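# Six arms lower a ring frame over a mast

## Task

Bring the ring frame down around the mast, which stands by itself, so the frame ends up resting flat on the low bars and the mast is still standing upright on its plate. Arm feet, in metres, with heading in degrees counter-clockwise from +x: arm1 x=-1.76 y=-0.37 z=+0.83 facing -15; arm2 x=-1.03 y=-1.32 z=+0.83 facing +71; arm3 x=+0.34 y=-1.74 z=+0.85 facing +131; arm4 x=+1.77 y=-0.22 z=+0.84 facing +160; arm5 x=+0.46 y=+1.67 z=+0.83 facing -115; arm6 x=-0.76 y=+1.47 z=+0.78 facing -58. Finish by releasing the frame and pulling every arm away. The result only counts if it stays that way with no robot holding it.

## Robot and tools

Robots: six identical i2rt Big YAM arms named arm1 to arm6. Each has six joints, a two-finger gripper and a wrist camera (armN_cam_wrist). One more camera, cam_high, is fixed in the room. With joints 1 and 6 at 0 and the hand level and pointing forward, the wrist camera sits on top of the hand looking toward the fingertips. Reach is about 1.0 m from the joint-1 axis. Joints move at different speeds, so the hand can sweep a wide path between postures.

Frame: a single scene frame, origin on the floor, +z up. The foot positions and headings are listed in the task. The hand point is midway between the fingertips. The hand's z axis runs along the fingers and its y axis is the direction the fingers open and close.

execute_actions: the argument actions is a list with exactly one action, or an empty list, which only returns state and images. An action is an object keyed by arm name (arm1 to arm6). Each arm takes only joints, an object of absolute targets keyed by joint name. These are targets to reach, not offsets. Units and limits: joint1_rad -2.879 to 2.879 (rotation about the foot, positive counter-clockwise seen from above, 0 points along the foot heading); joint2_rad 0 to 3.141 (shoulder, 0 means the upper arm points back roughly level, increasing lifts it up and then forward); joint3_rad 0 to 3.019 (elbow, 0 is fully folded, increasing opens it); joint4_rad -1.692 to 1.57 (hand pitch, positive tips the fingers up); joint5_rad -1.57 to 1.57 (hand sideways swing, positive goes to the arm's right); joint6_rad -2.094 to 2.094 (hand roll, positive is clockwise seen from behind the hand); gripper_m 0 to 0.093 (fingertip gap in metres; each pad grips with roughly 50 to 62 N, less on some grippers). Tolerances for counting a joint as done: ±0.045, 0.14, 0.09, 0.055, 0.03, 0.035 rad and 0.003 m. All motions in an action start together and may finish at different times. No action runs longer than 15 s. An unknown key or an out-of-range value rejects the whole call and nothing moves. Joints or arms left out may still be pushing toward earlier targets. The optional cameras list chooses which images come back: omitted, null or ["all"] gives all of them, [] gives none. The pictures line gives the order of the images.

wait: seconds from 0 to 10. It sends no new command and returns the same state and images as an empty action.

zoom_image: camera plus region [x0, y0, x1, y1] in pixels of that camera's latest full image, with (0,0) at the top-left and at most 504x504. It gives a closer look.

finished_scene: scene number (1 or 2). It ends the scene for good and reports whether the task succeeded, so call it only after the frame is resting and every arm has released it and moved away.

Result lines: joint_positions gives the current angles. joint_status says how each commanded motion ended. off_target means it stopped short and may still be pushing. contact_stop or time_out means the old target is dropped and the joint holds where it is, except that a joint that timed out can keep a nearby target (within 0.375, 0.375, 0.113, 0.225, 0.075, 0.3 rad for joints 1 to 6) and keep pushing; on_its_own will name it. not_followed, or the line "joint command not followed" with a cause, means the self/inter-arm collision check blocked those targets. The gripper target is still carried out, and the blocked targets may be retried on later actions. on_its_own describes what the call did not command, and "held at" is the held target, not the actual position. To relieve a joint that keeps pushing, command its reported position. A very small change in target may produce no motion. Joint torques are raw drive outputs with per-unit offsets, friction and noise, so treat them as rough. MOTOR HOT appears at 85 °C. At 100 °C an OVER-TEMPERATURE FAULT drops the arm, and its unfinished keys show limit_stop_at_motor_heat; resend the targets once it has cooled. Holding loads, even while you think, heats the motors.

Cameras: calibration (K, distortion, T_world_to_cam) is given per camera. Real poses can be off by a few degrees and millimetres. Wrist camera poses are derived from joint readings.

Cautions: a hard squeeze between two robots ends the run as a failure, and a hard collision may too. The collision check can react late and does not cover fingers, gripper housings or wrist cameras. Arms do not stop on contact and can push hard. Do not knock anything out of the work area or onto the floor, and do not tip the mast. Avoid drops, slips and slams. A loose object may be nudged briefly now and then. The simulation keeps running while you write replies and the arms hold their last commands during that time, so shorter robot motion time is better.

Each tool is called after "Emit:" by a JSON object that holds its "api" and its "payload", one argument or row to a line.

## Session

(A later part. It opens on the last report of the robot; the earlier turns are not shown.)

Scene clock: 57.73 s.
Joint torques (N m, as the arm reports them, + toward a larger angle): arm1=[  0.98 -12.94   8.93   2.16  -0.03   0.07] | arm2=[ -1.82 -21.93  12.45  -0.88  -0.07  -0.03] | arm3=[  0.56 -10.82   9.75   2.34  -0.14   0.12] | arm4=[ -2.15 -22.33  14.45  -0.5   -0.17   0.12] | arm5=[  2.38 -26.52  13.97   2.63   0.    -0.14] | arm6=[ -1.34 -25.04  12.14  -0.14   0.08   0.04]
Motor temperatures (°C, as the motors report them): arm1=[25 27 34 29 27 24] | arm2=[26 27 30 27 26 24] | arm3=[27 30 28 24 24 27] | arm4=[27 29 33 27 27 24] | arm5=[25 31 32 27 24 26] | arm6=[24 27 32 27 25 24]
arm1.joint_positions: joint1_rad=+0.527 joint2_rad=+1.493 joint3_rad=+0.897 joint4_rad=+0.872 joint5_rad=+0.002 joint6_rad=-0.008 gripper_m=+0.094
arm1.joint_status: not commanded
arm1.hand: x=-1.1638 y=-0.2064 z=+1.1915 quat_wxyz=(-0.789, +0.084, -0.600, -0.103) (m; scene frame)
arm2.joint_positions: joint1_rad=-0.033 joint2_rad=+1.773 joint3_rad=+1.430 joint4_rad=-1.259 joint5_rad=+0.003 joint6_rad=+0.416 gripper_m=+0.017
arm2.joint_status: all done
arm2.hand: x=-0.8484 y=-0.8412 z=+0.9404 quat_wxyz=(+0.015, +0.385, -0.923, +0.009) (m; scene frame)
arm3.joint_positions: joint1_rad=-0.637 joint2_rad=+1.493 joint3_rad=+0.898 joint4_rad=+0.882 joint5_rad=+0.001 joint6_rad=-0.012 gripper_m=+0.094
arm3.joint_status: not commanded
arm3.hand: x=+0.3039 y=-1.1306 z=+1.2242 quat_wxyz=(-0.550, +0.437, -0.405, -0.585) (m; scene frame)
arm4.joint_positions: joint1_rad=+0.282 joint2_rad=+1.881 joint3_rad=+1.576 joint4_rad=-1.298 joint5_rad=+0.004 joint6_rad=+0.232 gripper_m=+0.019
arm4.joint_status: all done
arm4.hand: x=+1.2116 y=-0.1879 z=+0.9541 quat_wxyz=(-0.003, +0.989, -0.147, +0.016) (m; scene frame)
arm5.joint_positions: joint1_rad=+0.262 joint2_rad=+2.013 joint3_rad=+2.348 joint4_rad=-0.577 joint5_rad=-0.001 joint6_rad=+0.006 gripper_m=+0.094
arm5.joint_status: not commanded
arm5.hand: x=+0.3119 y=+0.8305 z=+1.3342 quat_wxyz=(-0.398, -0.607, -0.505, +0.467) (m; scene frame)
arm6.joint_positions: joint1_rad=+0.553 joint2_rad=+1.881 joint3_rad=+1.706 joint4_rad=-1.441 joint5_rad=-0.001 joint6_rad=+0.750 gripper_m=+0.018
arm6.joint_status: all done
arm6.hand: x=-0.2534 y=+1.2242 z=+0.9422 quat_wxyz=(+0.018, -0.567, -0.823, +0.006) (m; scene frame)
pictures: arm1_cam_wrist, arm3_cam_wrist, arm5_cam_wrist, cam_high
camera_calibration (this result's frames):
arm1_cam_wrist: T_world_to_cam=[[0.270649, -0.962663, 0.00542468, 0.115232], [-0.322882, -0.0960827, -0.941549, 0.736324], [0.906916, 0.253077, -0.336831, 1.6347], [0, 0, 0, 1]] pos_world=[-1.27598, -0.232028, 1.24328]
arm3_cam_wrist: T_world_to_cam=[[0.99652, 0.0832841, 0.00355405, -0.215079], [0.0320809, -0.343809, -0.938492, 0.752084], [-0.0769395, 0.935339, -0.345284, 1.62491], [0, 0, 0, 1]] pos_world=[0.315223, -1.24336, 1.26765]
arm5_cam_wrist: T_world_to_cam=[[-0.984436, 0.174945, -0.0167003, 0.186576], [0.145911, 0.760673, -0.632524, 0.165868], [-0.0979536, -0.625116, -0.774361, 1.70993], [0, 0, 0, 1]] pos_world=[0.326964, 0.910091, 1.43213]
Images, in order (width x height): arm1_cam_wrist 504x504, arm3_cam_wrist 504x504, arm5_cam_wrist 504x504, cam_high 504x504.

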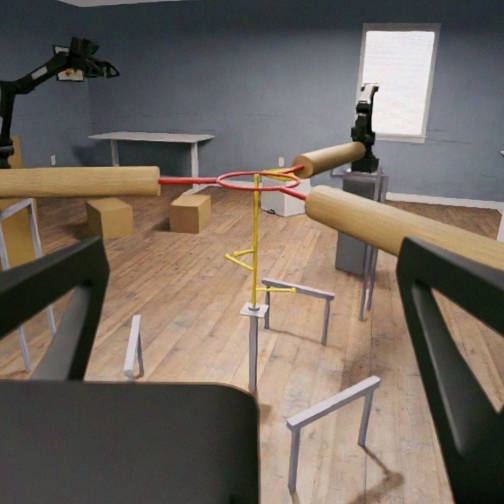

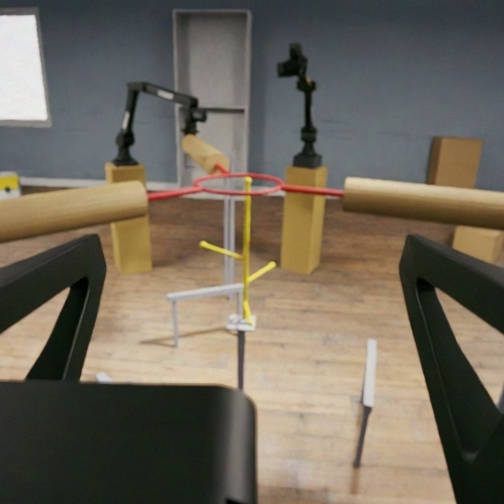

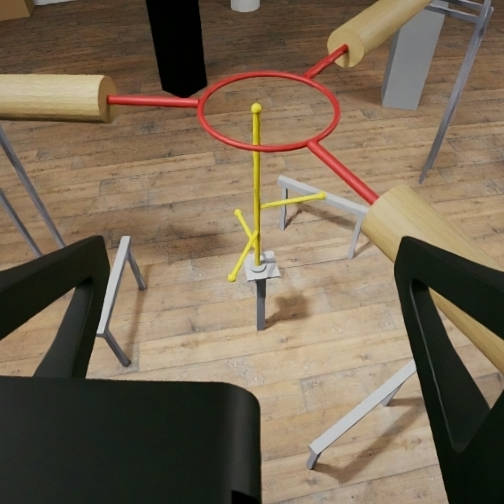

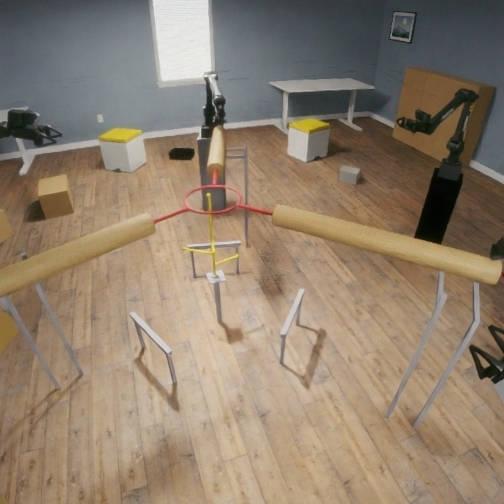

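Emit:
{"api": "execute_actions", "payload": {
  "actions": [
    {"arm2":{"joints":{"joint2_rad":1.71,"joint3_rad":1.57,"joint4_rad":-1.35}},"arm4":{"joints":{"joint2_rad":1.82,"joint3_rad":1.68,"joint4_rad":-1.35}},"arm6":{"joints":{"joint2_rad":1.8,"joint3_rad":1.83,"joint4_rad":-1.51}}}
  ],
  "cameras": []
}}

Emit:
{"api": "execute_actions", "payload": {
  "actions": [
    {"arm2":{"joints":{"joint1_rad":-0.301,"joint2_rad":1.594,"joint3_rad":1.4,"joint4_rad":-1.298,"joint6_rad":0.025}},"arm4":{"joints":{"joint1_rad":0.019,"joint2_rad":1.87,"joint3_rad":1.755,"joint4_rad":-1.356,"joint6_rad":-0.15}},"arm6":{"joints":{"joint1_rad":0.324,"joint2_rad":1.5,"joint3_rad":1.42,"joint4_rad":-1.416,"joint6_rad":0.398}}}
  ],
  "cameras": ["cam_high"]
}}

Emit:
{"api": "execute_actions", "payload": {
  "actions": [
    {"arm2":{"joints":{"joint1_rad":-0.573,"joint2_rad":1.65,"joint3_rad":1.5,"joint4_rad":-1.314,"joint6_rad":-0.369}},"arm4":{"joints":{"joint1_rad":-0.204,"joint2_rad":2.09,"joint3_rad":2.105,"joint4_rad":-1.484,"joint6_rad":-0.495}},"arm6":{"joints":{"joint1_rad":-0.02,"joint2_rad":1.34,"joint3_rad":1.25,"joint4_rad":-1.41,"joint6_rad":-0.068}}}
  ]
}}

Scene clock: 71.60 s.
Joint torques (N m, as the arm reports them, + toward a larger angle): arm1=[  1.   -12.87   8.97   2.18  -0.04   0.06] | arm2=[ -1.79 -22.3   13.75  -0.5    0.09  -0.05] | arm3=[  0.7  -10.87   9.78   2.36  -0.15   0.11] | arm4=[ -1.53 -23.92  15.67  -0.39  -0.22   0.12] | arm5=[  2.25 -26.23  13.97   2.79   0.02  -0.14] | arm6=[ -1.4  -25.87  12.93   0.33   0.18   0.03]
Motor temperatures (°C, as the motors report them): arm1=[25 27 33 29 27 24] | arm2=[26 27 33 27 26 24] | arm3=[27 30 28 24 24 27] | arm4=[27 30 36 27 27 24] | arm5=[25 31 33 27 24 26] | arm6=[24 28 35 27 25 24]
arm1.joint_positions: joint1_rad=+0.527 joint2_rad=+1.493 joint3_rad=+0.897 joint4_rad=+0.872 joint5_rad=+0.002 joint6_rad=-0.008 gripper_m=+0.094
arm1.joint_status: not commanded
arm1.hand: x=-1.1638 y=-0.2064 z=+1.1915 quat_wxyz=(-0.789, +0.084, -0.600, -0.103) (m; scene frame)
arm2.joint_positions: joint1_rad=-0.033 joint2_rad=+1.750 joint3_rad=+1.484 joint4_rad=-1.339 joint5_rad=-0.001 joint6_rad=+0.417 gripper_m=+0.017
arm2.joint_status: all done
arm2.hand: x=-0.8488 y=-0.8411 z=+0.9717 quat_wxyz=(+0.017, +0.385, -0.923, +0.008) (m; scene frame)
arm3.joint_positions: joint1_rad=-0.637 joint2_rad=+1.493 joint3_rad=+0.898 joint4_rad=+0.882 joint5_rad=+0.001 joint6_rad=-0.012 gripper_m=+0.094
arm3.joint_status: not commanded
arm3.hand: x=+0.3039 y=-1.1306 z=+1.2242 quat_wxyz=(-0.550, +0.437, -0.405, -0.585) (m; scene frame)
arm4.joint_positions: joint1_rad=+0.282 joint2_rad=+1.863 joint3_rad=+1.605 joint4_rad=-1.340 joint5_rad=+0.005 joint6_rad=+0.232 gripper_m=+0.019
arm4.joint_status: all done
arm4.hand: x=+1.2115 y=-0.1876 z=+0.9742 quat_wxyz=(-0.003, +0.989, -0.147, +0.014) (m; scene frame)
arm5.joint_positions: joint1_rad=+0.262 joint2_rad=+2.013 joint3_rad=+2.348 joint4_rad=-0.577 joint5_rad=-0.001 joint6_rad=+0.006 gripper_m=+0.094
arm5.joint_status: not commanded
arm5.hand: x=+0.3119 y=+0.8305 z=+1.3342 quat_wxyz=(-0.398, -0.607, -0.505, +0.467) (m; scene frame)
arm6.joint_positions: joint1_rad=+0.553 joint2_rad=+1.853 joint3_rad=+1.757 joint4_rad=-1.501 joint5_rad=-0.004 joint6_rad=+0.750 gripper_m=+0.018
arm6.joint_status: all done
arm6.hand: x=-0.2542 y=+1.2253 z=+0.9763 quat_wxyz=(+0.010, -0.567, -0.823, +0.003) (m; scene frame)
pictures: none
No camera images: the call's "cameras" was empty. Leave "cameras" out to get every camera's image.

Scene clock: 72.73 s.
Joint torques (N m, as the arm reports them, + toward a larger angle): arm1=[  0.99 -12.75   8.93   2.16  -0.03   0.06] | arm2=[  0.25 -20.33  10.38   0.08  -0.13   0.02] | arm3=[  0.78 -10.8    9.76   2.38  -0.13   0.11] | arm4=[ -1.19 -22.55  14.3   -0.03  -0.45   0.11] | arm5=[  2.32 -25.78  13.92   2.79  -0.01  -0.17] | arm6=[ -0.53 -17.94   8.81   1.27  -0.12  -0.02]
Motor temperatures (°C, as the motors report them): arm1=[25 27 33 29 27 24] | arm2=[26 27 33 27 26 24] | arm3=[27 30 28 24 24 27] | arm4=[27 30 36 27 27 24] | arm5=[25 31 34 27 24 26] | arm6=[24 28 35 27 25 24]
arm1.joint_positions: joint1_rad=+0.527 joint2_rad=+1.493 joint3_rad=+0.897 joint4_rad=+0.872 joint5_rad=+0.002 joint6_rad=-0.008 gripper_m=+0.094
arm1.joint_status: not commanded
arm1.hand: x=-1.1638 y=-0.2064 z=+1.1915 quat_wxyz=(-0.789, +0.084, -0.600, -0.103) (m; scene frame)
arm2.joint_positions: joint1_rad=-0.313 joint2_rad=+1.630 joint3_rad=+1.363 joint4_rad=-1.302 joint5_rad=+0.004 joint6_rad=+0.013 gripper_m=+0.017
arm2.joint_status: all done
arm2.hand: x=-0.7428 y=-0.9396 z=+0.9831 quat_wxyz=(+0.003, +0.440, -0.898, -0.003) (m; scene frame)
arm3.joint_positions: joint1_rad=-0.637 joint2_rad=+1.493 joint3_rad=+0.898 joint4_rad=+0.882 joint5_rad=+0.001 joint6_rad=-0.012 gripper_m=+0.094
arm3.joint_status: not commanded
arm3.hand: x=+0.3039 y=-1.1306 z=+1.2242 quat_wxyz=(-0.550, +0.437, -0.405, -0.585) (m; scene frame)
arm4.joint_positions: joint1_rad=+0.010 joint2_rad=+1.896 joint3_rad=+1.695 joint4_rad=-1.353 joint5_rad=+0.010 joint6_rad=-0.166 gripper_m=+0.019
arm4.joint_status: all done
arm4.hand: x=+1.2165 y=-0.0295 z=+0.9890 quat_wxyz=(-0.006, +0.996, -0.084, -0.006) (m; scene frame)
arm5.joint_positions: joint1_rad=+0.262 joint2_rad=+2.013 joint3_rad=+2.348 joint4_rad=-0.577 joint5_rad=-0.001 joint6_rad=+0.006 gripper_m=+0.094
arm5.joint_status: not commanded
arm5.hand: x=+0.3119 y=+0.8305 z=+1.3342 quat_wxyz=(-0.398, -0.607, -0.505, +0.467) (m; scene frame)
arm6.joint_positions: joint1_rad=+0.318 joint2_rad=+1.529 joint3_rad=+1.403 joint4_rad=-1.430 joint5_rad=+0.003 joint6_rad=+0.394 gripper_m=+0.018
arm6.joint_status: all done
arm6.hand: x=-0.4116 y=+1.1830 z=+1.0016 quat_wxyz=(-0.011, -0.516, -0.856, +0.006) (m; scene frame)
pictures: cam_high
Images, in order (width x height): cam_high 504x504.

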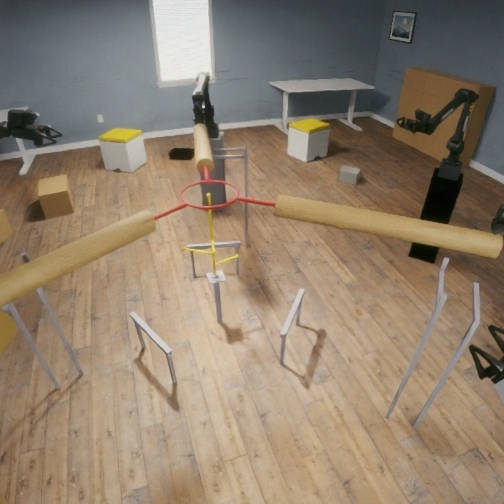

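Scene clock: 73.80 s.
Joint torques (N m, as the arm reports them, + toward a larger angle): arm1=[  0.95 -12.79   8.96   2.19  -0.04   0.06] | arm2=[ -0.55 -21.74  12.    -0.02  -0.21  -0.14] | arm3=[  0.69 -10.75   9.77   2.35  -0.14   0.12] | arm4=[ -1.51 -28.73  14.89  -1.2   -0.43   0.04] | arm5=[  2.62 -26.37  13.99   2.63   0.    -0.12] | arm6=[ -1.22 -15.67   9.16   0.62  -0.4   -0.19]
Motor temperatures (°C, as the motors report them): arm1=[25 27 33 29 27 24] | arm2=[26 28 33 27 26 24] | arm3=[27 30 28 24 24 27] | arm4=[27 30 36 27 27 24] | arm5=[25 31 34 27 24 26] | arm6=[24 28 35 27 25 24]
arm1.joint_positions: joint1_rad=+0.527 joint2_rad=+1.493 joint3_rad=+0.897 joint4_rad=+0.872 joint5_rad=+0.002 joint6_rad=-0.008 gripper_m=+0.094
arm1.joint_status: not commanded
arm1.hand: x=-1.1638 y=-0.2064 z=+1.1915 quat_wxyz=(-0.789, +0.084, -0.600, -0.103) (m; scene frame)
arm2.joint_positions: joint1_rad=-0.575 joint2_rad=+1.692 joint3_rad=+1.440 joint4_rad=-1.313 joint5_rad=+0.005 joint6_rad=-0.363 gripper_m=+0.017
arm2.joint_status: all done
arm2.hand: x=-0.6333 y=-1.0121 z=+0.9807 quat_wxyz=(+0.001, +0.491, -0.871, -0.002) (m; scene frame)
arm3.joint_positions: joint1_rad=-0.637 joint2_rad=+1.493 joint3_rad=+0.898 joint4_rad=+0.882 joint5_rad=+0.001 joint6_rad=-0.012 gripper_m=+0.094
arm3.joint_status: not commanded
arm3.hand: x=+0.3039 y=-1.1306 z=+1.2242 quat_wxyz=(-0.550, +0.437, -0.405, -0.585) (m; scene frame)
arm4.joint_positions: joint1_rad=-0.209 joint2_rad=+2.136 joint3_rad=+2.043 joint4_rad=-1.457 joint5_rad=+0.009 joint6_rad=-0.504 gripper_m=+0.019
arm4.joint_status: all done
arm4.hand: x=+1.2025 y=+0.1290 z=+0.9760 quat_wxyz=(-0.008, +1.000, -0.025, -0.006) (m; scene frame)
arm5.joint_positions: joint1_rad=+0.262 joint2_rad=+2.013 joint3_rad=+2.348 joint4_rad=-0.577 joint5_rad=-0.001 joint6_rad=+0.006 gripper_m=+0.094
arm5.joint_status: not commanded
arm5.hand: x=+0.3119 y=+0.8305 z=+1.3342 quat_wxyz=(-0.398, -0.607, -0.505, +0.467) (m; scene frame)
arm6.joint_positions: joint1_rad=-0.016 joint2_rad=+1.378 joint3_rad=+1.228 joint4_rad=-1.404 joint5_rad=+0.009 joint6_rad=-0.059 gripper_m=+0.018
arm6.joint_status: all done
arm6.hand: x=-0.5581 y=+1.1339 z=+0.9961 quat_wxyz=(-0.008, -0.465, -0.885, +0.011) (m; scene frame)
pictures: arm1_cam_wrist, arm2_cam_wrist, arm3_cam_wrist, arm4_cam_wrist, arm5_cam_wrist, arm6_cam_wrist, cam_high
camera_calibration (this result's frames):
arm1_cam_wrist: T_world_to_cam=[[0.270649, -0.962663, 0.00542468, 0.115232], [-0.322882, -0.0960827, -0.941549, 0.736324], [0.906916, 0.253077, -0.336831, 1.6347], [0, 0, 0, 1]] pos_world=[-1.27598, -0.232028, 1.24328]
arm2_cam_wrist: T_world_to_cam=[[0.855738, -0.517397, -0.00360761, 0.0183542], [-0.415228, -0.690884, 0.591832, -1.53704], [-0.308705, -0.504955, -0.806053, 0.209739], [0, 0, 0, 1]] pos_world=[-0.589181, -0.946512, 1.0788]
arm3_cam_wrist: T_world_to_cam=[[0.99652, 0.0832841, 0.00355405, -0.215079], [0.0320809, -0.343809, -0.938492, 0.752084], [-0.0769395, 0.935339, -0.345284, 1.62491], [0, 0, 0, 1]] pos_world=[0.315223, -1.24336, 1.26765]
arm4_cam_wrist: T_world_to_cam=[[0.0569411, 0.998266, 0.0149134, -0.20971], [0.816932, -0.0551743, 0.574089, -1.5302], [0.573916, -0.020506, -0.818657, 0.236411], [0, 0, 0, 1]] pos_world=[1.12633, 0.129767, 1.07514]
arm5_cam_wrist: T_world_to_cam=[[-0.984436, 0.174945, -0.0167003, 0.186576], [0.145911, 0.760673, -0.632524, 0.165868], [-0.0979536, -0.625116, -0.774361, 1.70993], [0, 0, 0, 1]] pos_world=[0.326964, 0.910091, 1.43213]
arm6_cam_wrist: T_world_to_cam=[[-0.820673, -0.571323, 0.00926985, 0.175933], [-0.470387, 0.684716, 0.556687, -1.58836], [-0.324395, 0.452498, -0.830671, 0.258407], [0, 0, 0, 1]] pos_world=[-0.518935, 1.07116, 1.09724]
Images, in order (width x height): arm1_cam_wrist 504x504, arm2_cam_wrist 504x504, arm3_cam_wrist 504x504, arm4_cam_wrist 504x504, arm5_cam_wrist 504x504, arm6_cam_wrist 504x504, cam_high 504x504.

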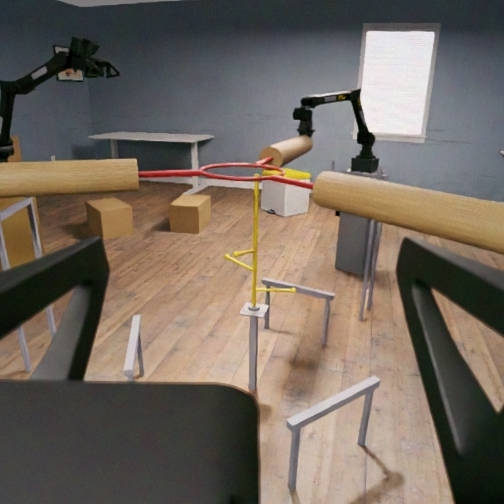

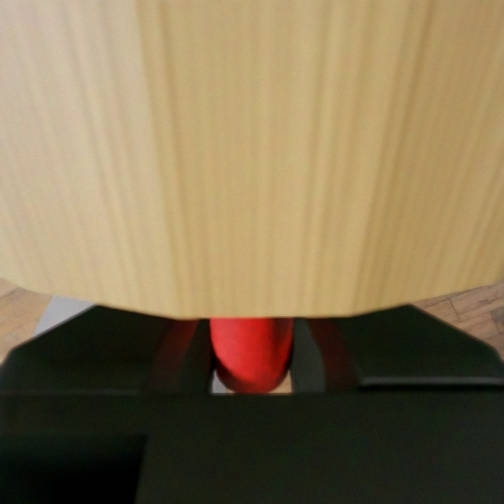

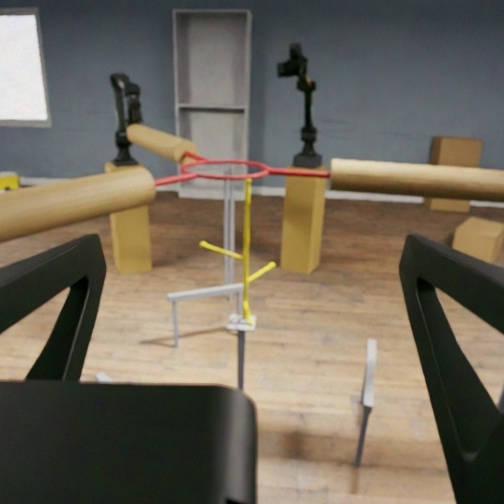

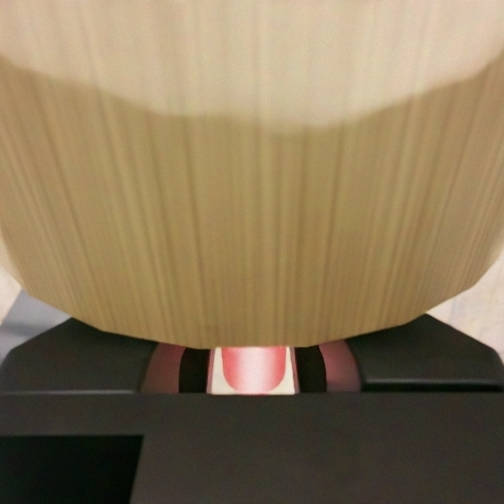

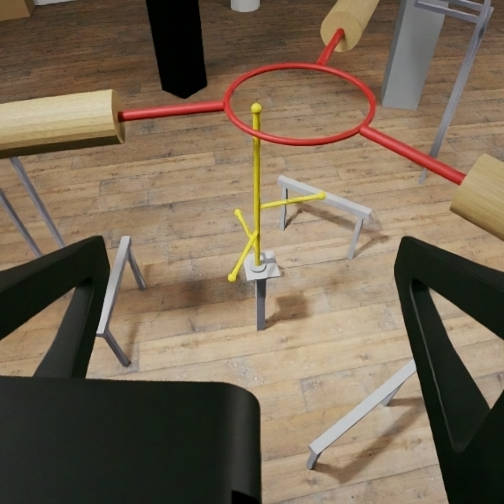

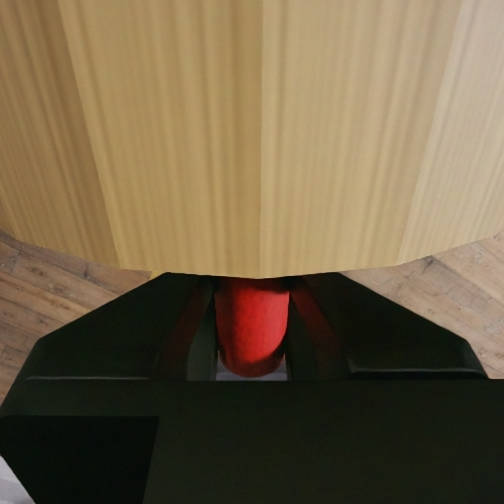

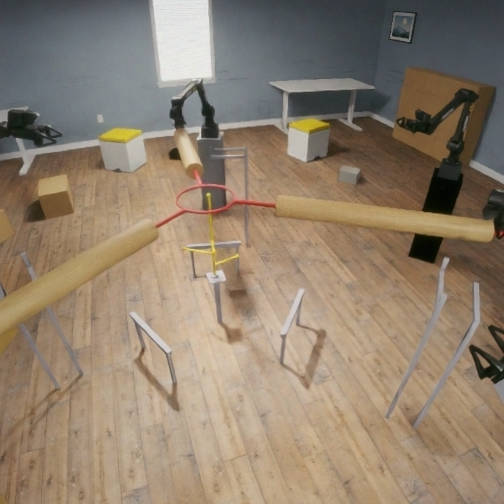

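Emit:
{"api": "execute_actions", "payload": {
  "actions": [
    {"arm2":{"joints":{"joint2_rad":1.76,"joint3_rad":1.305,"joint4_rad":-1.035}},"arm4":{"joints":{"joint2_rad":2.155,"joint3_rad":1.915,"joint4_rad":-1.245}},"arm6":{"joints":{"joint2_rad":1.42,"joint3_rad":1.02,"joint4_rad":-1.1}}}
  ],
  "cameras": ["arm5_cam_wrist"]
}}

Emit:
{"api": "execute_actions", "payload": {
  "actions": [
    {"arm2":{"joints":{"joint2_rad":1.92,"joint3_rad":1.225,"joint4_rad":-0.795}},"arm4":{"joints":{"joint2_rad":2.27,"joint3_rad":1.835,"joint4_rad":-1.05}},"arm6":{"joints":{"joint2_rad":1.59,"joint3_rad":0.9,"joint4_rad":-0.81}}}
  ],
  "cameras": ["arm1_cam_wrist","arm3_cam_wrist","arm5_cam_wrist","cam_high"]
}}

Scene clock: 82.00 s.
Joint torques (N m, as the arm reports them, + toward a larger angle): arm1=[  1.08 -12.93   8.95   2.18  -0.04   0.06] | arm2=[ -0.99 -23.48   8.39   0.07   0.01  -0.15] | arm3=[  0.5  -10.87   9.78   2.36  -0.13   0.11] | arm4=[ -1.62 -30.29  10.54  -0.44  -0.55   0.04] | arm5=[  2.2  -26.94  14.03   2.73   0.01  -0.15] | arm6=[ -1.38 -16.02   7.16   0.82  -0.26  -0.17]
Motor temperatures (°C, as the motors report them): arm1=[25 27 33 29 27 24] | arm2=[26 28 33 27 26 24] | arm3=[27 30 28 24 24 27] | arm4=[27 31 36 27 27 24] | arm5=[25 32 34 27 24 26] | arm6=[24 28 34 27 25 24]
arm1.joint_positions: joint1_rad=+0.527 joint2_rad=+1.493 joint3_rad=+0.897 joint4_rad=+0.872 joint5_rad=+0.002 joint6_rad=-0.008 gripper_m=+0.094
arm1.joint_status: not commanded
arm1.hand: x=-1.1638 y=-0.2064 z=+1.1915 quat_wxyz=(-0.789, +0.084, -0.600, -0.103) (m; scene frame)
arm2.joint_positions: joint1_rad=-0.570 joint2_rad=+1.815 joint3_rad=+1.283 joint4_rad=-1.040 joint5_rad=-0.001 joint6_rad=-0.362 gripper_m=+0.017
arm2.joint_status: all done
arm2.hand: x=-0.6357 y=-1.0083 z=+0.8656 quat_wxyz=(+0.006, +0.493, -0.870, -0.004) (m; scene frame)
arm3.joint_positions: joint1_rad=-0.637 joint2_rad=+1.493 joint3_rad=+0.898 joint4_rad=+0.882 joint5_rad=+0.001 joint6_rad=-0.012 gripper_m=+0.094
arm3.joint_status: not commanded
arm3.hand: x=+0.3039 y=-1.1306 z=+1.2242 quat_wxyz=(-0.550, +0.437, -0.405, -0.585) (m; scene frame)
arm4.joint_positions: joint1_rad=-0.205 joint2_rad=+2.217 joint3_rad=+1.894 joint4_rad=-1.233 joint5_rad=+0.012 joint6_rad=-0.504 gripper_m=+0.019
arm4.joint_status: all done
arm4.hand: x=+1.1992 y=+0.1279 z=+0.8680 quat_wxyz=(-0.008, +1.000, -0.023, -0.003) (m; scene frame)
arm5.joint_positions: joint1_rad=+0.262 joint2_rad=+2.013 joint3_rad=+2.348 joint4_rad=-0.577 joint5_rad=-0.001 joint6_rad=+0.006 gripper_m=+0.094
arm5.joint_status: not commanded
arm5.hand: x=+0.3119 y=+0.8305 z=+1.3342 quat_wxyz=(-0.398, -0.607, -0.505, +0.467) (m; scene frame)
arm6.joint_positions: joint1_rad=-0.016 joint2_rad=+1.459 joint3_rad=+1.015 joint4_rad=-1.100 joint5_rad=+0.006 joint6_rad=-0.060 gripper_m=+0.018
arm6.joint_status: all done
arm6.hand: x=-0.5569 y=+1.1324 z=+0.8884 quat_wxyz=(-0.013, -0.464, -0.885, +0.013) (m; scene frame)
pictures: arm5_cam_wrist
camera_calibration (this result's frames):
arm5_cam_wrist: T_world_to_cam=[[-0.984436, 0.174945, -0.0167003, 0.186576], [0.145911, 0.760673, -0.632524, 0.165868], [-0.0979536, -0.625116, -0.774361, 1.70993], [0, 0, 0, 1]] pos_world=[0.326964, 0.910091, 1.43213]
Images, in order (width x height): arm5_cam_wrist 504x504.

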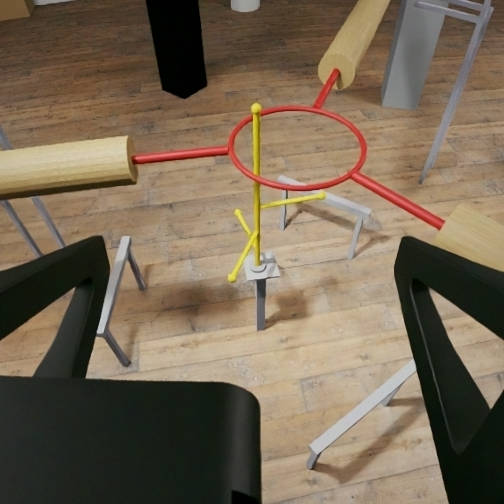

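Scene clock: 83.10 s.
Joint torques (N m, as the arm reports them, + toward a larger angle): arm1=[  0.87 -12.87   8.94   2.2   -0.04   0.06] | arm2=[ -0.96 -24.3    6.93   0.19  -0.05  -0.16] | arm3=[  0.75 -10.74   9.75   2.35  -0.14   0.1 ] | arm4=[ -2.17 -30.45   9.44  -0.25  -0.45   0.02] | arm5=[  2.05 -26.47  14.03   2.74   0.02  -0.12] | arm6=[ -1.25 -16.7    6.02   0.98  -0.19  -0.18]
Motor temperatures (°C, as the motors report them): arm1=[25 27 33 29 27 24] | arm2=[26 28 33 27 26 24] | arm3=[27 30 28 24 24 27] | arm4=[27 31 36 27 27 24] | arm5=[25 32 34 27 24 26] | arm6=[24 28 34 27 25 24]
arm1.joint_positions: joint1_rad=+0.527 joint2_rad=+1.493 joint3_rad=+0.897 joint4_rad=+0.872 joint5_rad=+0.002 joint6_rad=-0.008 gripper_m=+0.094
arm1.joint_status: not commanded
arm1.hand: x=-1.1638 y=-0.2064 z=+1.1915 quat_wxyz=(-0.789, +0.084, -0.600, -0.103) (m; scene frame)
arm2.joint_positions: joint1_rad=-0.569 joint2_rad=+1.976 joint3_rad=+1.209 joint4_rad=-0.801 joint5_rad=+0.001 joint6_rad=-0.360 gripper_m=+0.017
arm2.joint_status: all done
arm2.hand: x=-0.6361 y=-1.0072 z=+0.7645 quat_wxyz=(+0.003, +0.493, -0.870, -0.004) (m; scene frame)
arm3.joint_positions: joint1_rad=-0.637 joint2_rad=+1.493 joint3_rad=+0.898 joint4_rad=+0.882 joint5_rad=+0.001 joint6_rad=-0.012 gripper_m=+0.094
arm3.joint_status: not commanded
arm3.hand: x=+0.3039 y=-1.1306 z=+1.2242 quat_wxyz=(-0.550, +0.437, -0.405, -0.585) (m; scene frame)
arm4.joint_positions: joint1_rad=-0.200 joint2_rad=+2.330 joint3_rad=+1.817 joint4_rad=-1.040 joint5_rad=+0.009 joint6_rad=-0.500 gripper_m=+0.019
arm4.joint_status: all done
arm4.hand: x=+1.1981 y=+0.1244 z=+0.7686 quat_wxyz=(-0.008, +1.000, -0.022, -0.005) (m; scene frame)
arm5.joint_positions: joint1_rad=+0.262 joint2_rad=+2.013 joint3_rad=+2.348 joint4_rad=-0.577 joint5_rad=-0.001 joint6_rad=+0.006 gripper_m=+0.094
arm5.joint_status: not commanded
arm5.hand: x=+0.3119 y=+0.8305 z=+1.3342 quat_wxyz=(-0.398, -0.607, -0.505, +0.467) (m; scene frame)
arm6.joint_positions: joint1_rad=-0.016 joint2_rad=+1.625 joint3_rad=+0.896 joint4_rad=-0.814 joint5_rad=+0.003 joint6_rad=-0.060 gripper_m=+0.018
arm6.joint_status: all done
arm6.hand: x=-0.5545 y=+1.1290 z=+0.7886 quat_wxyz=(-0.014, -0.464, -0.885, +0.012) (m; scene frame)
pictures: arm1_cam_wrist, arm3_cam_wrist, arm5_cam_wrist, cam_high
camera_calibration (this result's frames):
arm1_cam_wrist: T_world_to_cam=[[0.270649, -0.962663, 0.00542468, 0.115232], [-0.322882, -0.0960827, -0.941549, 0.736324], [0.906916, 0.253077, -0.336831, 1.6347], [0, 0, 0, 1]] pos_world=[-1.27598, -0.232028, 1.24328]
arm3_cam_wrist: T_world_to_cam=[[0.99652, 0.0832841, 0.00355405, -0.215079], [0.0320809, -0.343809, -0.938492, 0.752084], [-0.0769395, 0.935339, -0.345284, 1.62491], [0, 0, 0, 1]] pos_world=[0.315223, -1.24336, 1.26765]
arm5_cam_wrist: T_world_to_cam=[[-0.984436, 0.174945, -0.0167003, 0.186576], [0.145911, 0.760673, -0.632524, 0.165868], [-0.0979536, -0.625116, -0.774361, 1.70993], [0, 0, 0, 1]] pos_world=[0.326964, 0.910091, 1.43213]
Images, in order (width x height): arm1_cam_wrist 504x504, arm3_cam_wrist 504x504, arm5_cam_wrist 504x504, cam_high 504x504.

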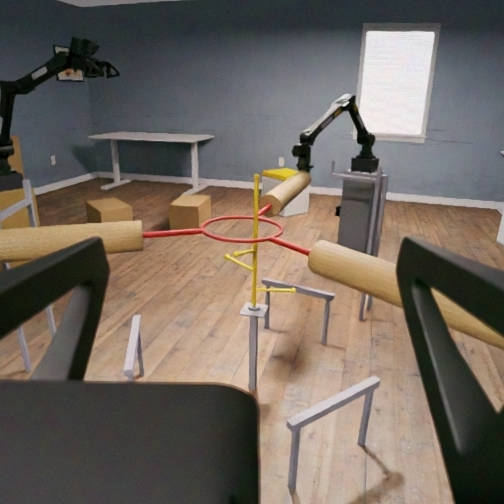

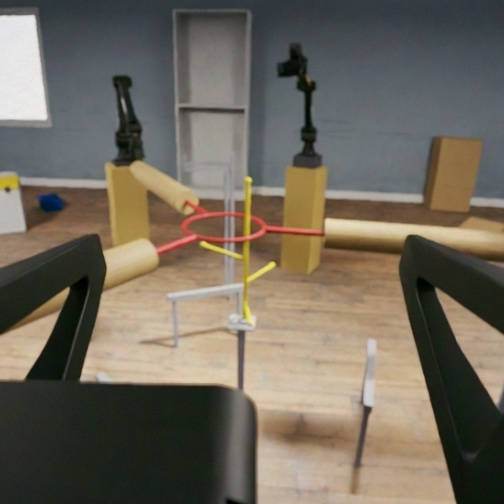

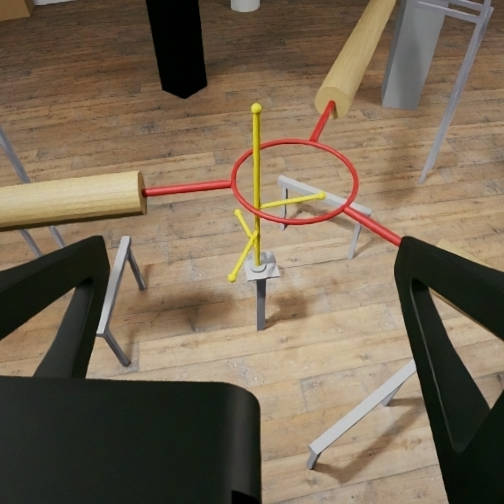

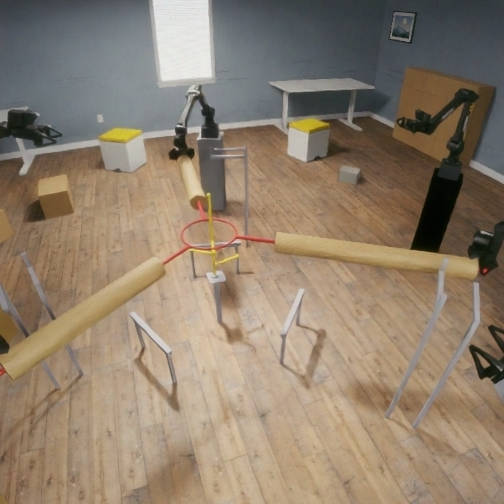

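Emit:
{"api": "execute_actions", "payload": {
  "actions": [
    {"arm2":{"joints":{"joint2_rad":2.05,"joint3_rad":1.21,"joint4_rad":-0.65}},"arm4":{"joints":{"joint2_rad":2.365,"joint3_rad":1.825,"joint4_rad":-0.945}},"arm6":{"joints":{"joint2_rad":1.78,"joint3_rad":0.835,"joint4_rad":-0.58}}}
  ],
  "cameras": ["arm5_cam_wrist"]
}}

Emit:
{"api": "execute_actions", "payload": {
  "actions": [
    {"arm2":{"joints":{"joint2_rad":2.205,"joint3_rad":1.23,"joint4_rad":-0.515}},"arm4":{"joints":{"joint2_rad":2.485,"joint3_rad":1.86,"joint4_rad":-0.85}},"arm6":{"joints":{"joint2_rad":1.975,"joint3_rad":0.835,"joint4_rad":-0.388}}}
  ],
  "cameras": ["arm1_cam_wrist","arm3_cam_wrist","arm5_cam_wrist","cam_high"]
}}

Emit:
{"api": "zoom_image", "payload": {
  "camera": "arm3_cam_wrist",
  "region": [160,210,320,350]
}}

Emit:
{"api": "zoom_image", "payload": {
  "camera": "arm1_cam_wrist",
  "region": [170,210,330,350]
}}

Scene clock: 94.50 s.
Joint torques (N m, as the arm reports them, + toward a larger angle): arm1=[  0.98 -12.89   8.97   2.19  -0.04   0.07] | arm2=[ -1.14 -24.61   5.92   0.32  -0.05  -0.16] | arm3=[  0.58 -10.89   9.76   2.35  -0.14   0.11] | arm4=[ -2.46 -29.35   8.77  -0.06  -0.39  -0.02] | arm5=[  2.46 -26.45  13.91   2.7    0.    -0.14] | arm6=[ -1.32 -16.87   3.89   0.55  -0.28  -0.17]
Motor temperatures (°C, as the motors report them): arm1=[25 27 33 29 27 24] | arm2=[26 29 31 27 26 24] | arm3=[27 30 29 24 24 27] | arm4=[27 33 34 27 27 24] | arm5=[25 32 35 27 24 26] | arm6=[24 28 32 27 25 24]
arm1.joint_positions: joint1_rad=+0.527 joint2_rad=+1.493 joint3_rad=+0.897 joint4_rad=+0.872 joint5_rad=+0.002 joint6_rad=-0.008 gripper_m=+0.094
arm1.joint_status: not commanded
arm1.hand: x=-1.1638 y=-0.2064 z=+1.1915 quat_wxyz=(-0.789, +0.084, -0.600, -0.103) (m; scene frame)
arm2.joint_positions: joint1_rad=-0.569 joint2_rad=+2.102 joint3_rad=+1.197 joint4_rad=-0.658 joint5_rad=+0.001 joint6_rad=-0.360 gripper_m=+0.017
arm2.joint_status: all done
arm2.hand: x=-0.6364 y=-1.0066 z=+0.6997 quat_wxyz=(+0.001, +0.492, -0.870, -0.004) (m; scene frame)
arm3.joint_positions: joint1_rad=-0.637 joint2_rad=+1.493 joint3_rad=+0.898 joint4_rad=+0.882 joint5_rad=+0.001 joint6_rad=-0.012 gripper_m=+0.094
arm3.joint_status: not commanded
arm3.hand: x=+0.3039 y=-1.1306 z=+1.2242 quat_wxyz=(-0.550, +0.437, -0.405, -0.585) (m; scene frame)
arm4.joint_positions: joint1_rad=-0.199 joint2_rad=+2.413 joint3_rad=+1.809 joint4_rad=-0.943 joint5_rad=+0.008 joint6_rad=-0.500 gripper_m=+0.019
arm4.joint_status: all done
arm4.hand: x=+1.1969 y=+0.1242 z=+0.7126 quat_wxyz=(-0.009, +1.000, -0.022, -0.008) (m; scene frame)
arm5.joint_positions: joint1_rad=+0.262 joint2_rad=+2.013 joint3_rad=+2.348 joint4_rad=-0.577 joint5_rad=-0.001 joint6_rad=+0.006 gripper_m=+0.094
arm5.joint_status: not commanded
arm5.hand: x=+0.3119 y=+0.8305 z=+1.3342 quat_wxyz=(-0.398, -0.607, -0.505, +0.467) (m; scene frame)
arm6.joint_positions: joint1_rad=-0.016 joint2_rad=+1.805 joint3_rad=+0.842 joint4_rad=-0.574 joint5_rad=+0.005 joint6_rad=-0.060 gripper_m=+0.018
arm6.joint_status: all done
arm6.hand: x=-0.5546 y=+1.1280 z=+0.7074 quat_wxyz=(-0.016, -0.464, -0.885, +0.014) (m; scene frame)
pictures: arm5_cam_wrist
camera_calibration (this result's frames):
arm5_cam_wrist: T_world_to_cam=[[-0.984436, 0.174945, -0.0167003, 0.186576], [0.145911, 0.760673, -0.632524, 0.165868], [-0.0979536, -0.625116, -0.774361, 1.70993], [0, 0, 0, 1]] pos_world=[0.326964, 0.910091, 1.43213]
Images, in order (width x height): arm5_cam_wrist 504x504.

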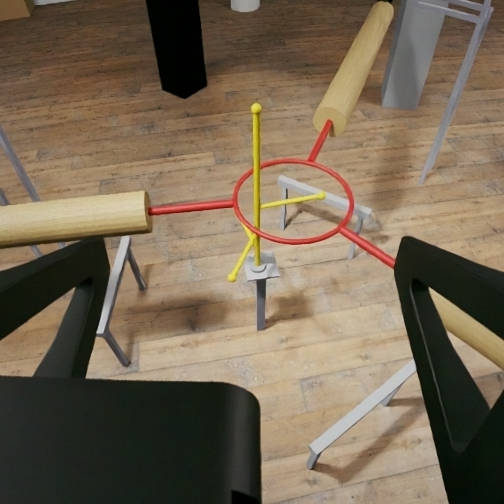

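Scene clock: 95.47 s.
Joint torques (N m, as the arm reports them, + toward a larger angle): arm1=[  0.94 -12.76   8.96   2.15  -0.03   0.06] | arm2=[ -0.68 -24.52   5.56   0.05  -0.1   -0.16] | arm3=[  0.7  -10.74   9.76   2.38  -0.15   0.1 ] | arm4=[ -2.39 -29.75  10.29  -0.54  -0.3   -0.07] | arm5=[  2.23 -26.36  13.97   2.68  -0.01  -0.15] | arm6=[ -1.23 -17.28   2.62   0.44  -0.27  -0.18]
Motor temperatures (°C, as the motors report them): arm1=[25 27 33 29 27 24] | arm2=[26 29 31 27 26 24] | arm3=[27 30 29 24 24 27] | arm4=[27 33 34 27 27 24] | arm5=[25 32 35 27 24 26] | arm6=[24 28 32 27 25 24]
arm1.joint_positions: joint1_rad=+0.527 joint2_rad=+1.493 joint3_rad=+0.897 joint4_rad=+0.872 joint5_rad=+0.002 joint6_rad=-0.008 gripper_m=+0.094
arm1.joint_status: not commanded
arm1.hand: x=-1.1638 y=-0.2064 z=+1.1915 quat_wxyz=(-0.789, +0.084, -0.600, -0.103) (m; scene frame)
arm2.joint_positions: joint1_rad=-0.569 joint2_rad=+2.253 joint3_rad=+1.209 joint4_rad=-0.517 joint5_rad=+0.002 joint6_rad=-0.358 gripper_m=+0.017
arm2.joint_status: all done
arm2.hand: x=-0.6387 y=-1.0077 z=+0.6293 quat_wxyz=(-0.001, +0.491, -0.871, -0.004) (m; scene frame)
arm3.joint_positions: joint1_rad=-0.637 joint2_rad=+1.493 joint3_rad=+0.898 joint4_rad=+0.882 joint5_rad=+0.001 joint6_rad=-0.012 gripper_m=+0.094
arm3.joint_status: not commanded
arm3.hand: x=+0.3039 y=-1.1306 z=+1.2242 quat_wxyz=(-0.550, +0.437, -0.405, -0.585) (m; scene frame)
arm4.joint_positions: joint1_rad=-0.193 joint2_rad=+2.529 joint3_rad=+1.822 joint4_rad=-0.835 joint5_rad=+0.006 joint6_rad=-0.493 gripper_m=+0.019
arm4.joint_status: all done
arm4.hand: x=+1.1961 y=+0.1188 z=+0.6420 quat_wxyz=(-0.009, +1.000, -0.022, -0.010) (m; scene frame)
arm5.joint_positions: joint1_rad=+0.262 joint2_rad=+2.013 joint3_rad=+2.348 joint4_rad=-0.577 joint5_rad=-0.001 joint6_rad=+0.006 gripper_m=+0.094
arm5.joint_status: not commanded
arm5.hand: x=+0.3119 y=+0.8305 z=+1.3342 quat_wxyz=(-0.398, -0.607, -0.505, +0.467) (m; scene frame)
arm6.joint_positions: joint1_rad=-0.016 joint2_rad=+1.991 joint3_rad=+0.842 joint4_rad=-0.378 joint5_rad=+0.005 joint6_rad=-0.060 gripper_m=+0.018
arm6.joint_status: all done
arm6.hand: x=-0.5525 y=+1.1243 z=+0.6382 quat_wxyz=(-0.021, -0.464, -0.885, +0.017) (m; scene frame)
pictures: arm1_cam_wrist, arm3_cam_wrist, arm5_cam_wrist, cam_high
camera_calibration (this result's frames):
arm1_cam_wrist: T_world_to_cam=[[0.270649, -0.962663, 0.00542468, 0.115232], [-0.322882, -0.0960827, -0.941549, 0.736324], [0.906916, 0.253077, -0.336831, 1.6347], [0, 0, 0, 1]] pos_world=[-1.27598, -0.232028, 1.24328]
arm3_cam_wrist: T_world_to_cam=[[0.99652, 0.0832841, 0.00355405, -0.215079], [0.0320809, -0.343809, -0.938492, 0.752084], [-0.0769395, 0.935339, -0.345284, 1.62491], [0, 0, 0, 1]] pos_world=[0.315223, -1.24336, 1.26765]
arm5_cam_wrist: T_world_to_cam=[[-0.984436, 0.174945, -0.0167003, 0.186576], [0.145911, 0.760673, -0.632524, 0.165868], [-0.0979536, -0.625116, -0.774361, 1.70993], [0, 0, 0, 1]] pos_world=[0.326964, 0.910091, 1.43213]
Images, in order (width x height): arm1_cam_wrist 504x504, arm3_cam_wrist 504x504, arm5_cam_wrist 504x504, cam_high 504x504.

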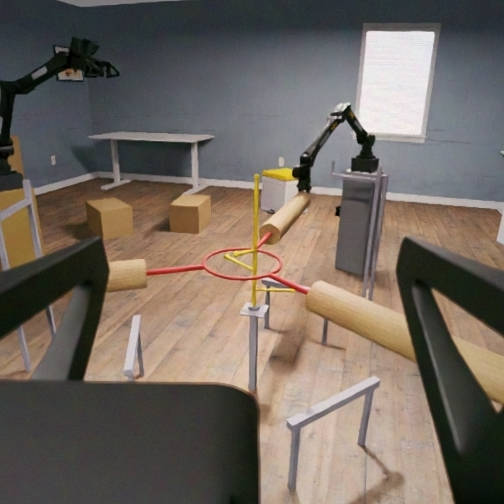

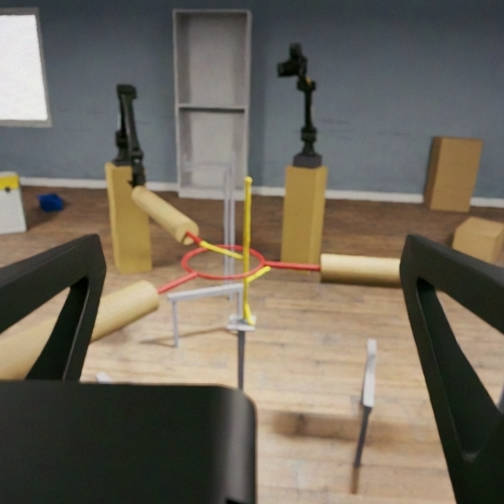

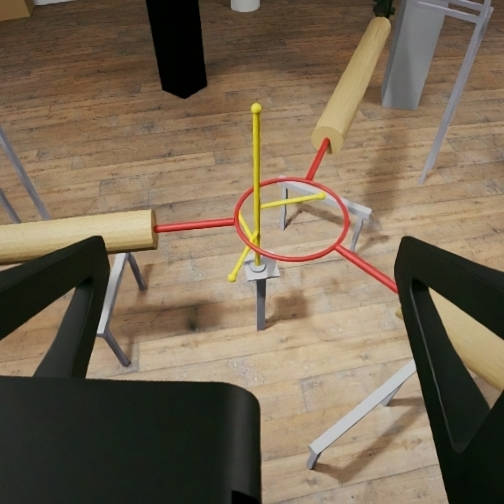

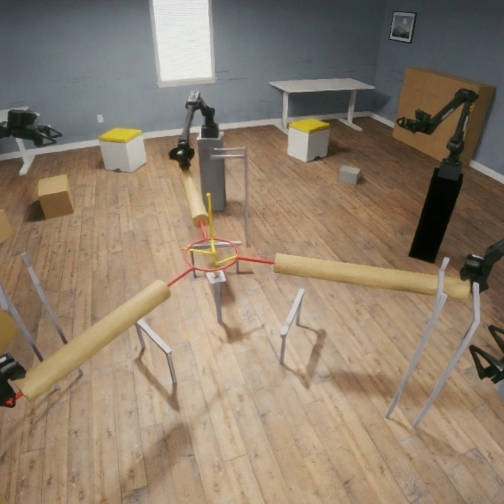

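Region (160, 210, 320, 350) of arm3_cam_wrist's 504x504 image, scaled by 3.150, with more detail than that image has; it fills the top 441 rows of this view, and the rest is white.

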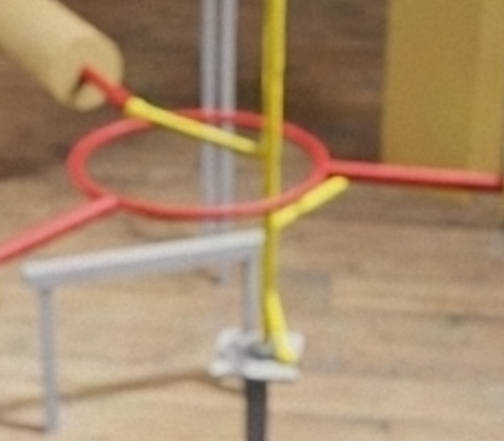

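Region (170, 210, 330, 350) of arm1_cam_wrist's 504x504 image, scaled by 3.150, with more detail than that image has; it fills the top 441 rows of this view, and the rest is white.

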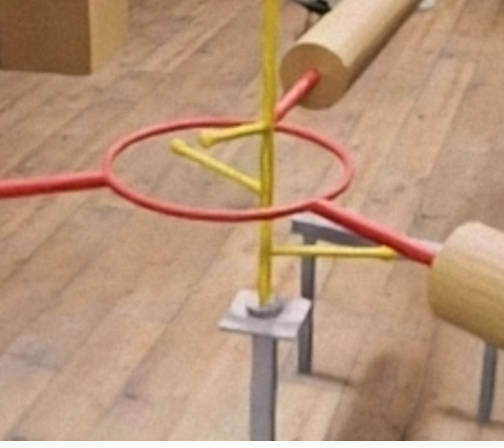

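Emit:
{"api": "execute_actions", "payload": {
  "actions": [
    {"arm2":{"joints":{"joint1_rad":-0.619,"joint2_rad":2.31,"joint3_rad":1.47,"joint4_rad":-0.64,"joint6_rad":-0.415}},"arm4":{"joints":{"joint1_rad":-0.284,"joint2_rad":2.425,"joint3_rad":1.645,"joint4_rad":-0.725,"joint6_rad":-0.575}},"arm6":{"joints":{"joint1_rad":0.138,"joint2_rad":2.03,"joint3_rad":0.945,"joint4_rad":-0.44,"joint6_rad":0.09}}}
  ],
  "cameras": ["arm3_cam_wrist"]
}}

Emit:
{"api": "execute_actions", "payload": {
  "actions": [
    {"arm2":{"joints":{"joint1_rad":-0.658,"joint2_rad":2.415,"joint3_rad":1.715,"joint4_rad":-0.78,"joint6_rad":-0.454}},"arm4":{"joints":{"joint1_rad":-0.374,"joint2_rad":2.36,"joint3_rad":1.49,"joint4_rad":-0.636,"joint6_rad":-0.665}},"arm6":{"joints":{"joint1_rad":0.274,"joint2_rad":2.065,"joint3_rad":1.045,"joint4_rad":-0.5,"joint6_rad":0.226}}}
  ],
  "cameras": ["arm1_cam_wrist","arm3_cam_wrist","arm5_cam_wrist"]
}}

Scene clock: 104.43 s.
Joint torques (N m, as the arm reports them, + toward a larger angle): arm1=[  0.89 -12.89   8.93   2.18  -0.04   0.06] | arm2=[ -1.08 -25.92   7.42  -0.3   -0.33  -0.19] | arm3=[  0.79 -10.73   9.74   2.36  -0.13   0.11] | arm4=[ -2.28 -29.15   6.59  -0.16  -0.11  -0.08] | arm5=[  2.2  -26.37  13.91   2.78   0.02  -0.13] | arm6=[ -1.93 -17.6    4.66   0.27  -0.1   -0.26]
Motor temperatures (°C, as the motors report them): arm1=[25 27 33 29 27 24] | arm2=[26 29 30 27 26 24] | arm3=[27 30 29 24 24 27] | arm4=[27 34 33 27 27 24] | arm5=[25 32 35 27 24 26] | arm6=[24 28 30 27 25 24]
arm1.joint_positions: joint1_rad=+0.527 joint2_rad=+1.493 joint3_rad=+0.897 joint4_rad=+0.872 joint5_rad=+0.002 joint6_rad=-0.008 gripper_m=+0.094
arm1.joint_status: not commanded
arm1.hand: x=-1.1638 y=-0.2064 z=+1.1915 quat_wxyz=(-0.789, +0.084, -0.600, -0.103) (m; scene frame)
arm2.joint_positions: joint1_rad=-0.618 joint2_rad=+2.346 joint3_rad=+1.435 joint4_rad=-0.631 joint5_rad=+0.008 joint6_rad=-0.402 gripper_m=+0.017
arm2.joint_status: all done
arm2.hand: x=-0.5678 y=-0.9888 z=+0.6282 quat_wxyz=(-0.009, +0.489, -0.872, -0.002) (m; scene frame)
arm3.joint_positions: joint1_rad=-0.637 joint2_rad=+1.493 joint3_rad=+0.898 joint4_rad=+0.882 joint5_rad=+0.001 joint6_rad=-0.012 gripper_m=+0.094
arm3.joint_status: not commanded
arm3.hand: x=+0.3039 y=-1.1306 z=+1.2242 quat_wxyz=(-0.550, +0.437, -0.405, -0.585) (m; scene frame)
arm4.joint_positions: joint1_rad=-0.279 joint2_rad=+2.479 joint3_rad=+1.639 joint4_rad=-0.719 joint5_rad=+0.001 joint6_rad=-0.573 gripper_m=+0.019
arm4.joint_status: all done
arm4.hand: x=+1.2660 y=+0.1383 z=+0.6231 quat_wxyz=(-0.003, +1.000, -0.025, -0.005) (m; scene frame)
arm5.joint_positions: joint1_rad=+0.262 joint2_rad=+2.013 joint3_rad=+2.348 joint4_rad=-0.577 joint5_rad=-0.001 joint6_rad=+0.006 gripper_m=+0.094
arm5.joint_status: not commanded
arm5.hand: x=+0.3119 y=+0.8305 z=+1.3342 quat_wxyz=(-0.398, -0.607, -0.505, +0.467) (m; scene frame)
arm6.joint_positions: joint1_rad=+0.150 joint2_rad=+2.040 joint3_rad=+0.928 joint4_rad=-0.426 joint5_rad=+0.002 joint6_rad=+0.104 gripper_m=+0.018
arm6.joint_status: all done
arm6.hand: x=-0.4809 y=+1.1446 z=+0.6333 quat_wxyz=(-0.019, -0.464, -0.886, +0.010) (m; scene frame)
pictures: arm3_cam_wrist
camera_calibration (this result's frames):
arm3_cam_wrist: T_world_to_cam=[[0.99652, 0.0832841, 0.00355405, -0.215079], [0.0320809, -0.343809, -0.938492, 0.752084], [-0.0769395, 0.935339, -0.345284, 1.62491], [0, 0, 0, 1]] pos_world=[0.315223, -1.24336, 1.26765]
Images, in order (width x height): arm3_cam_wrist 504x504.

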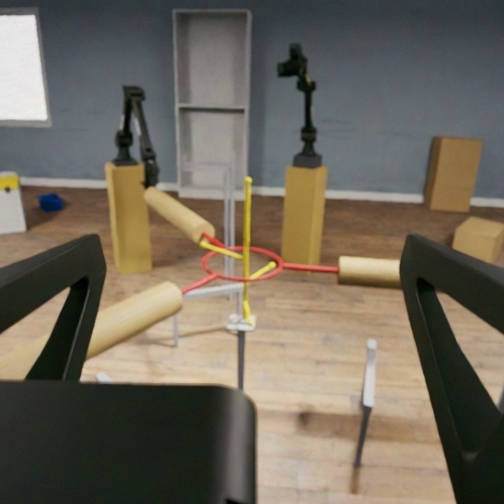

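Scene clock: 105.47 s.
Joint torques (N m, as the arm reports them, + toward a larger angle): arm1=[  0.94 -12.88   8.95   2.17  -0.03   0.07] | arm2=[ -1.01 -27.98   8.47  -0.51  -0.25  -0.23] | arm3=[  0.68 -10.79   9.74   2.34  -0.14   0.11] | arm4=[ -2.35 -26.62   6.07  -0.12  -0.09  -0.09] | arm5=[  2.17 -26.16  13.93   2.79   0.03  -0.14] | arm6=[ -1.59 -19.26   5.35   0.34  -0.08  -0.19]
Motor temperatures (°C, as the motors report them): arm1=[25 27 33 29 27 24] | arm2=[26 29 30 27 26 24] | arm3=[27 30 29 24 24 27] | arm4=[27 34 33 27 27 24] | arm5=[25 32 35 27 24 26] | arm6=[24 28 30 27 25 24]
arm1.joint_positions: joint1_rad=+0.527 joint2_rad=+1.493 joint3_rad=+0.897 joint4_rad=+0.872 joint5_rad=+0.002 joint6_rad=-0.008 gripper_m=+0.094
arm1.joint_status: not commanded
arm1.hand: x=-1.1638 y=-0.2064 z=+1.1915 quat_wxyz=(-0.789, +0.084, -0.600, -0.103) (m; scene frame)
arm2.joint_positions: joint1_rad=-0.654 joint2_rad=+2.453 joint3_rad=+1.676 joint4_rad=-0.766 joint5_rad=+0.006 joint6_rad=-0.439 gripper_m=+0.017
arm2.joint_status: all done
arm2.hand: x=-0.5058 y=-0.9721 z=+0.6271 quat_wxyz=(-0.010, +0.490, -0.872, -0.002) (m; scene frame)
arm3.joint_positions: joint1_rad=-0.637 joint2_rad=+1.493 joint3_rad=+0.898 joint4_rad=+0.882 joint5_rad=+0.001 joint6_rad=-0.012 gripper_m=+0.094
arm3.joint_status: not commanded
arm3.hand: x=+0.3039 y=-1.1306 z=+1.2242 quat_wxyz=(-0.550, +0.437, -0.405, -0.585) (m; scene frame)
arm4.joint_positions: joint1_rad=-0.366 joint2_rad=+2.408 joint3_rad=+1.483 joint4_rad=-0.630 joint5_rad=+0.000 joint6_rad=-0.662 gripper_m=+0.019
arm4.joint_status: all done
arm4.hand: x=+1.3279 y=+0.1563 z=+0.6266 quat_wxyz=(-0.005, +1.000, -0.025, -0.006) (m; scene frame)
arm5.joint_positions: joint1_rad=+0.262 joint2_rad=+2.013 joint3_rad=+2.348 joint4_rad=-0.577 joint5_rad=-0.001 joint6_rad=+0.006 gripper_m=+0.094
arm5.joint_status: not commanded
arm5.hand: x=+0.3119 y=+0.8305 z=+1.3342 quat_wxyz=(-0.398, -0.607, -0.505, +0.467) (m; scene frame)
arm6.joint_positions: joint1_rad=+0.281 joint2_rad=+2.073 joint3_rad=+1.023 joint4_rad=-0.488 joint5_rad=+0.003 joint6_rad=+0.236 gripper_m=+0.018
arm6.joint_status: all done
arm6.hand: x=-0.4174 y=+1.1634 z=+0.6365 quat_wxyz=(-0.019, -0.463, -0.886, +0.009) (m; scene frame)
pictures: arm1_cam_wrist, arm3_cam_wrist, arm5_cam_wrist
camera_calibration (this result's frames):
arm1_cam_wrist: T_world_to_cam=[[0.270649, -0.962663, 0.00542468, 0.115232], [-0.322882, -0.0960827, -0.941549, 0.736324], [0.906916, 0.253077, -0.336831, 1.6347], [0, 0, 0, 1]] pos_world=[-1.27598, -0.232028, 1.24328]
arm3_cam_wrist: T_world_to_cam=[[0.99652, 0.0832841, 0.00355405, -0.215079], [0.0320809, -0.343809, -0.938492, 0.752084], [-0.0769395, 0.935339, -0.345284, 1.62491], [0, 0, 0, 1]] pos_world=[0.315223, -1.24336, 1.26765]
arm5_cam_wrist: T_world_to_cam=[[-0.984436, 0.174945, -0.0167003, 0.186576], [0.145911, 0.760673, -0.632524, 0.165868], [-0.0979536, -0.625116, -0.774361, 1.70993], [0, 0, 0, 1]] pos_world=[0.326964, 0.910091, 1.43213]
Images, in order (width x height): arm1_cam_wrist 504x504, arm3_cam_wrist 504x504, arm5_cam_wrist 504x504.

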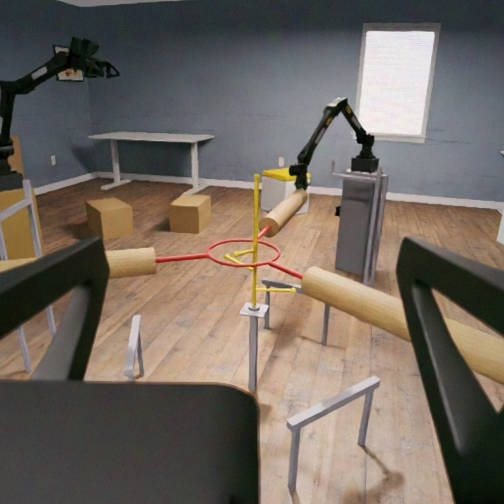

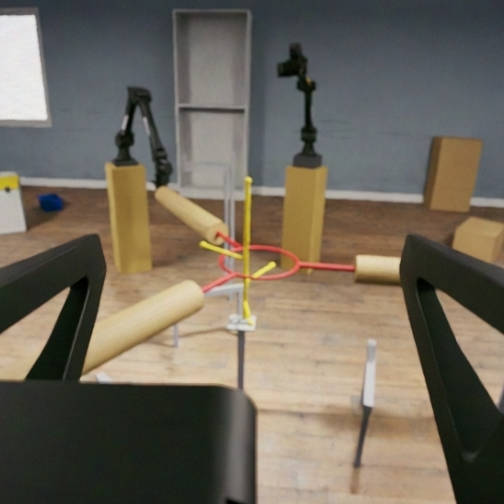

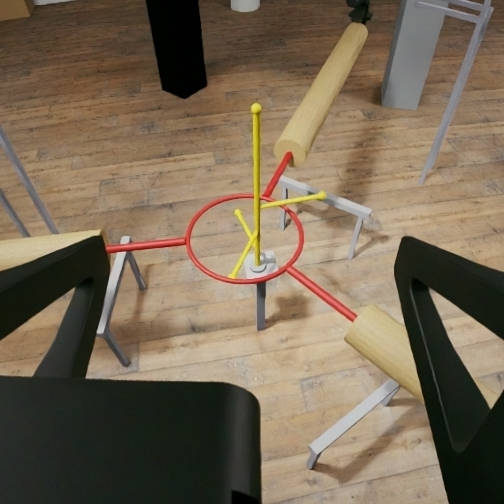

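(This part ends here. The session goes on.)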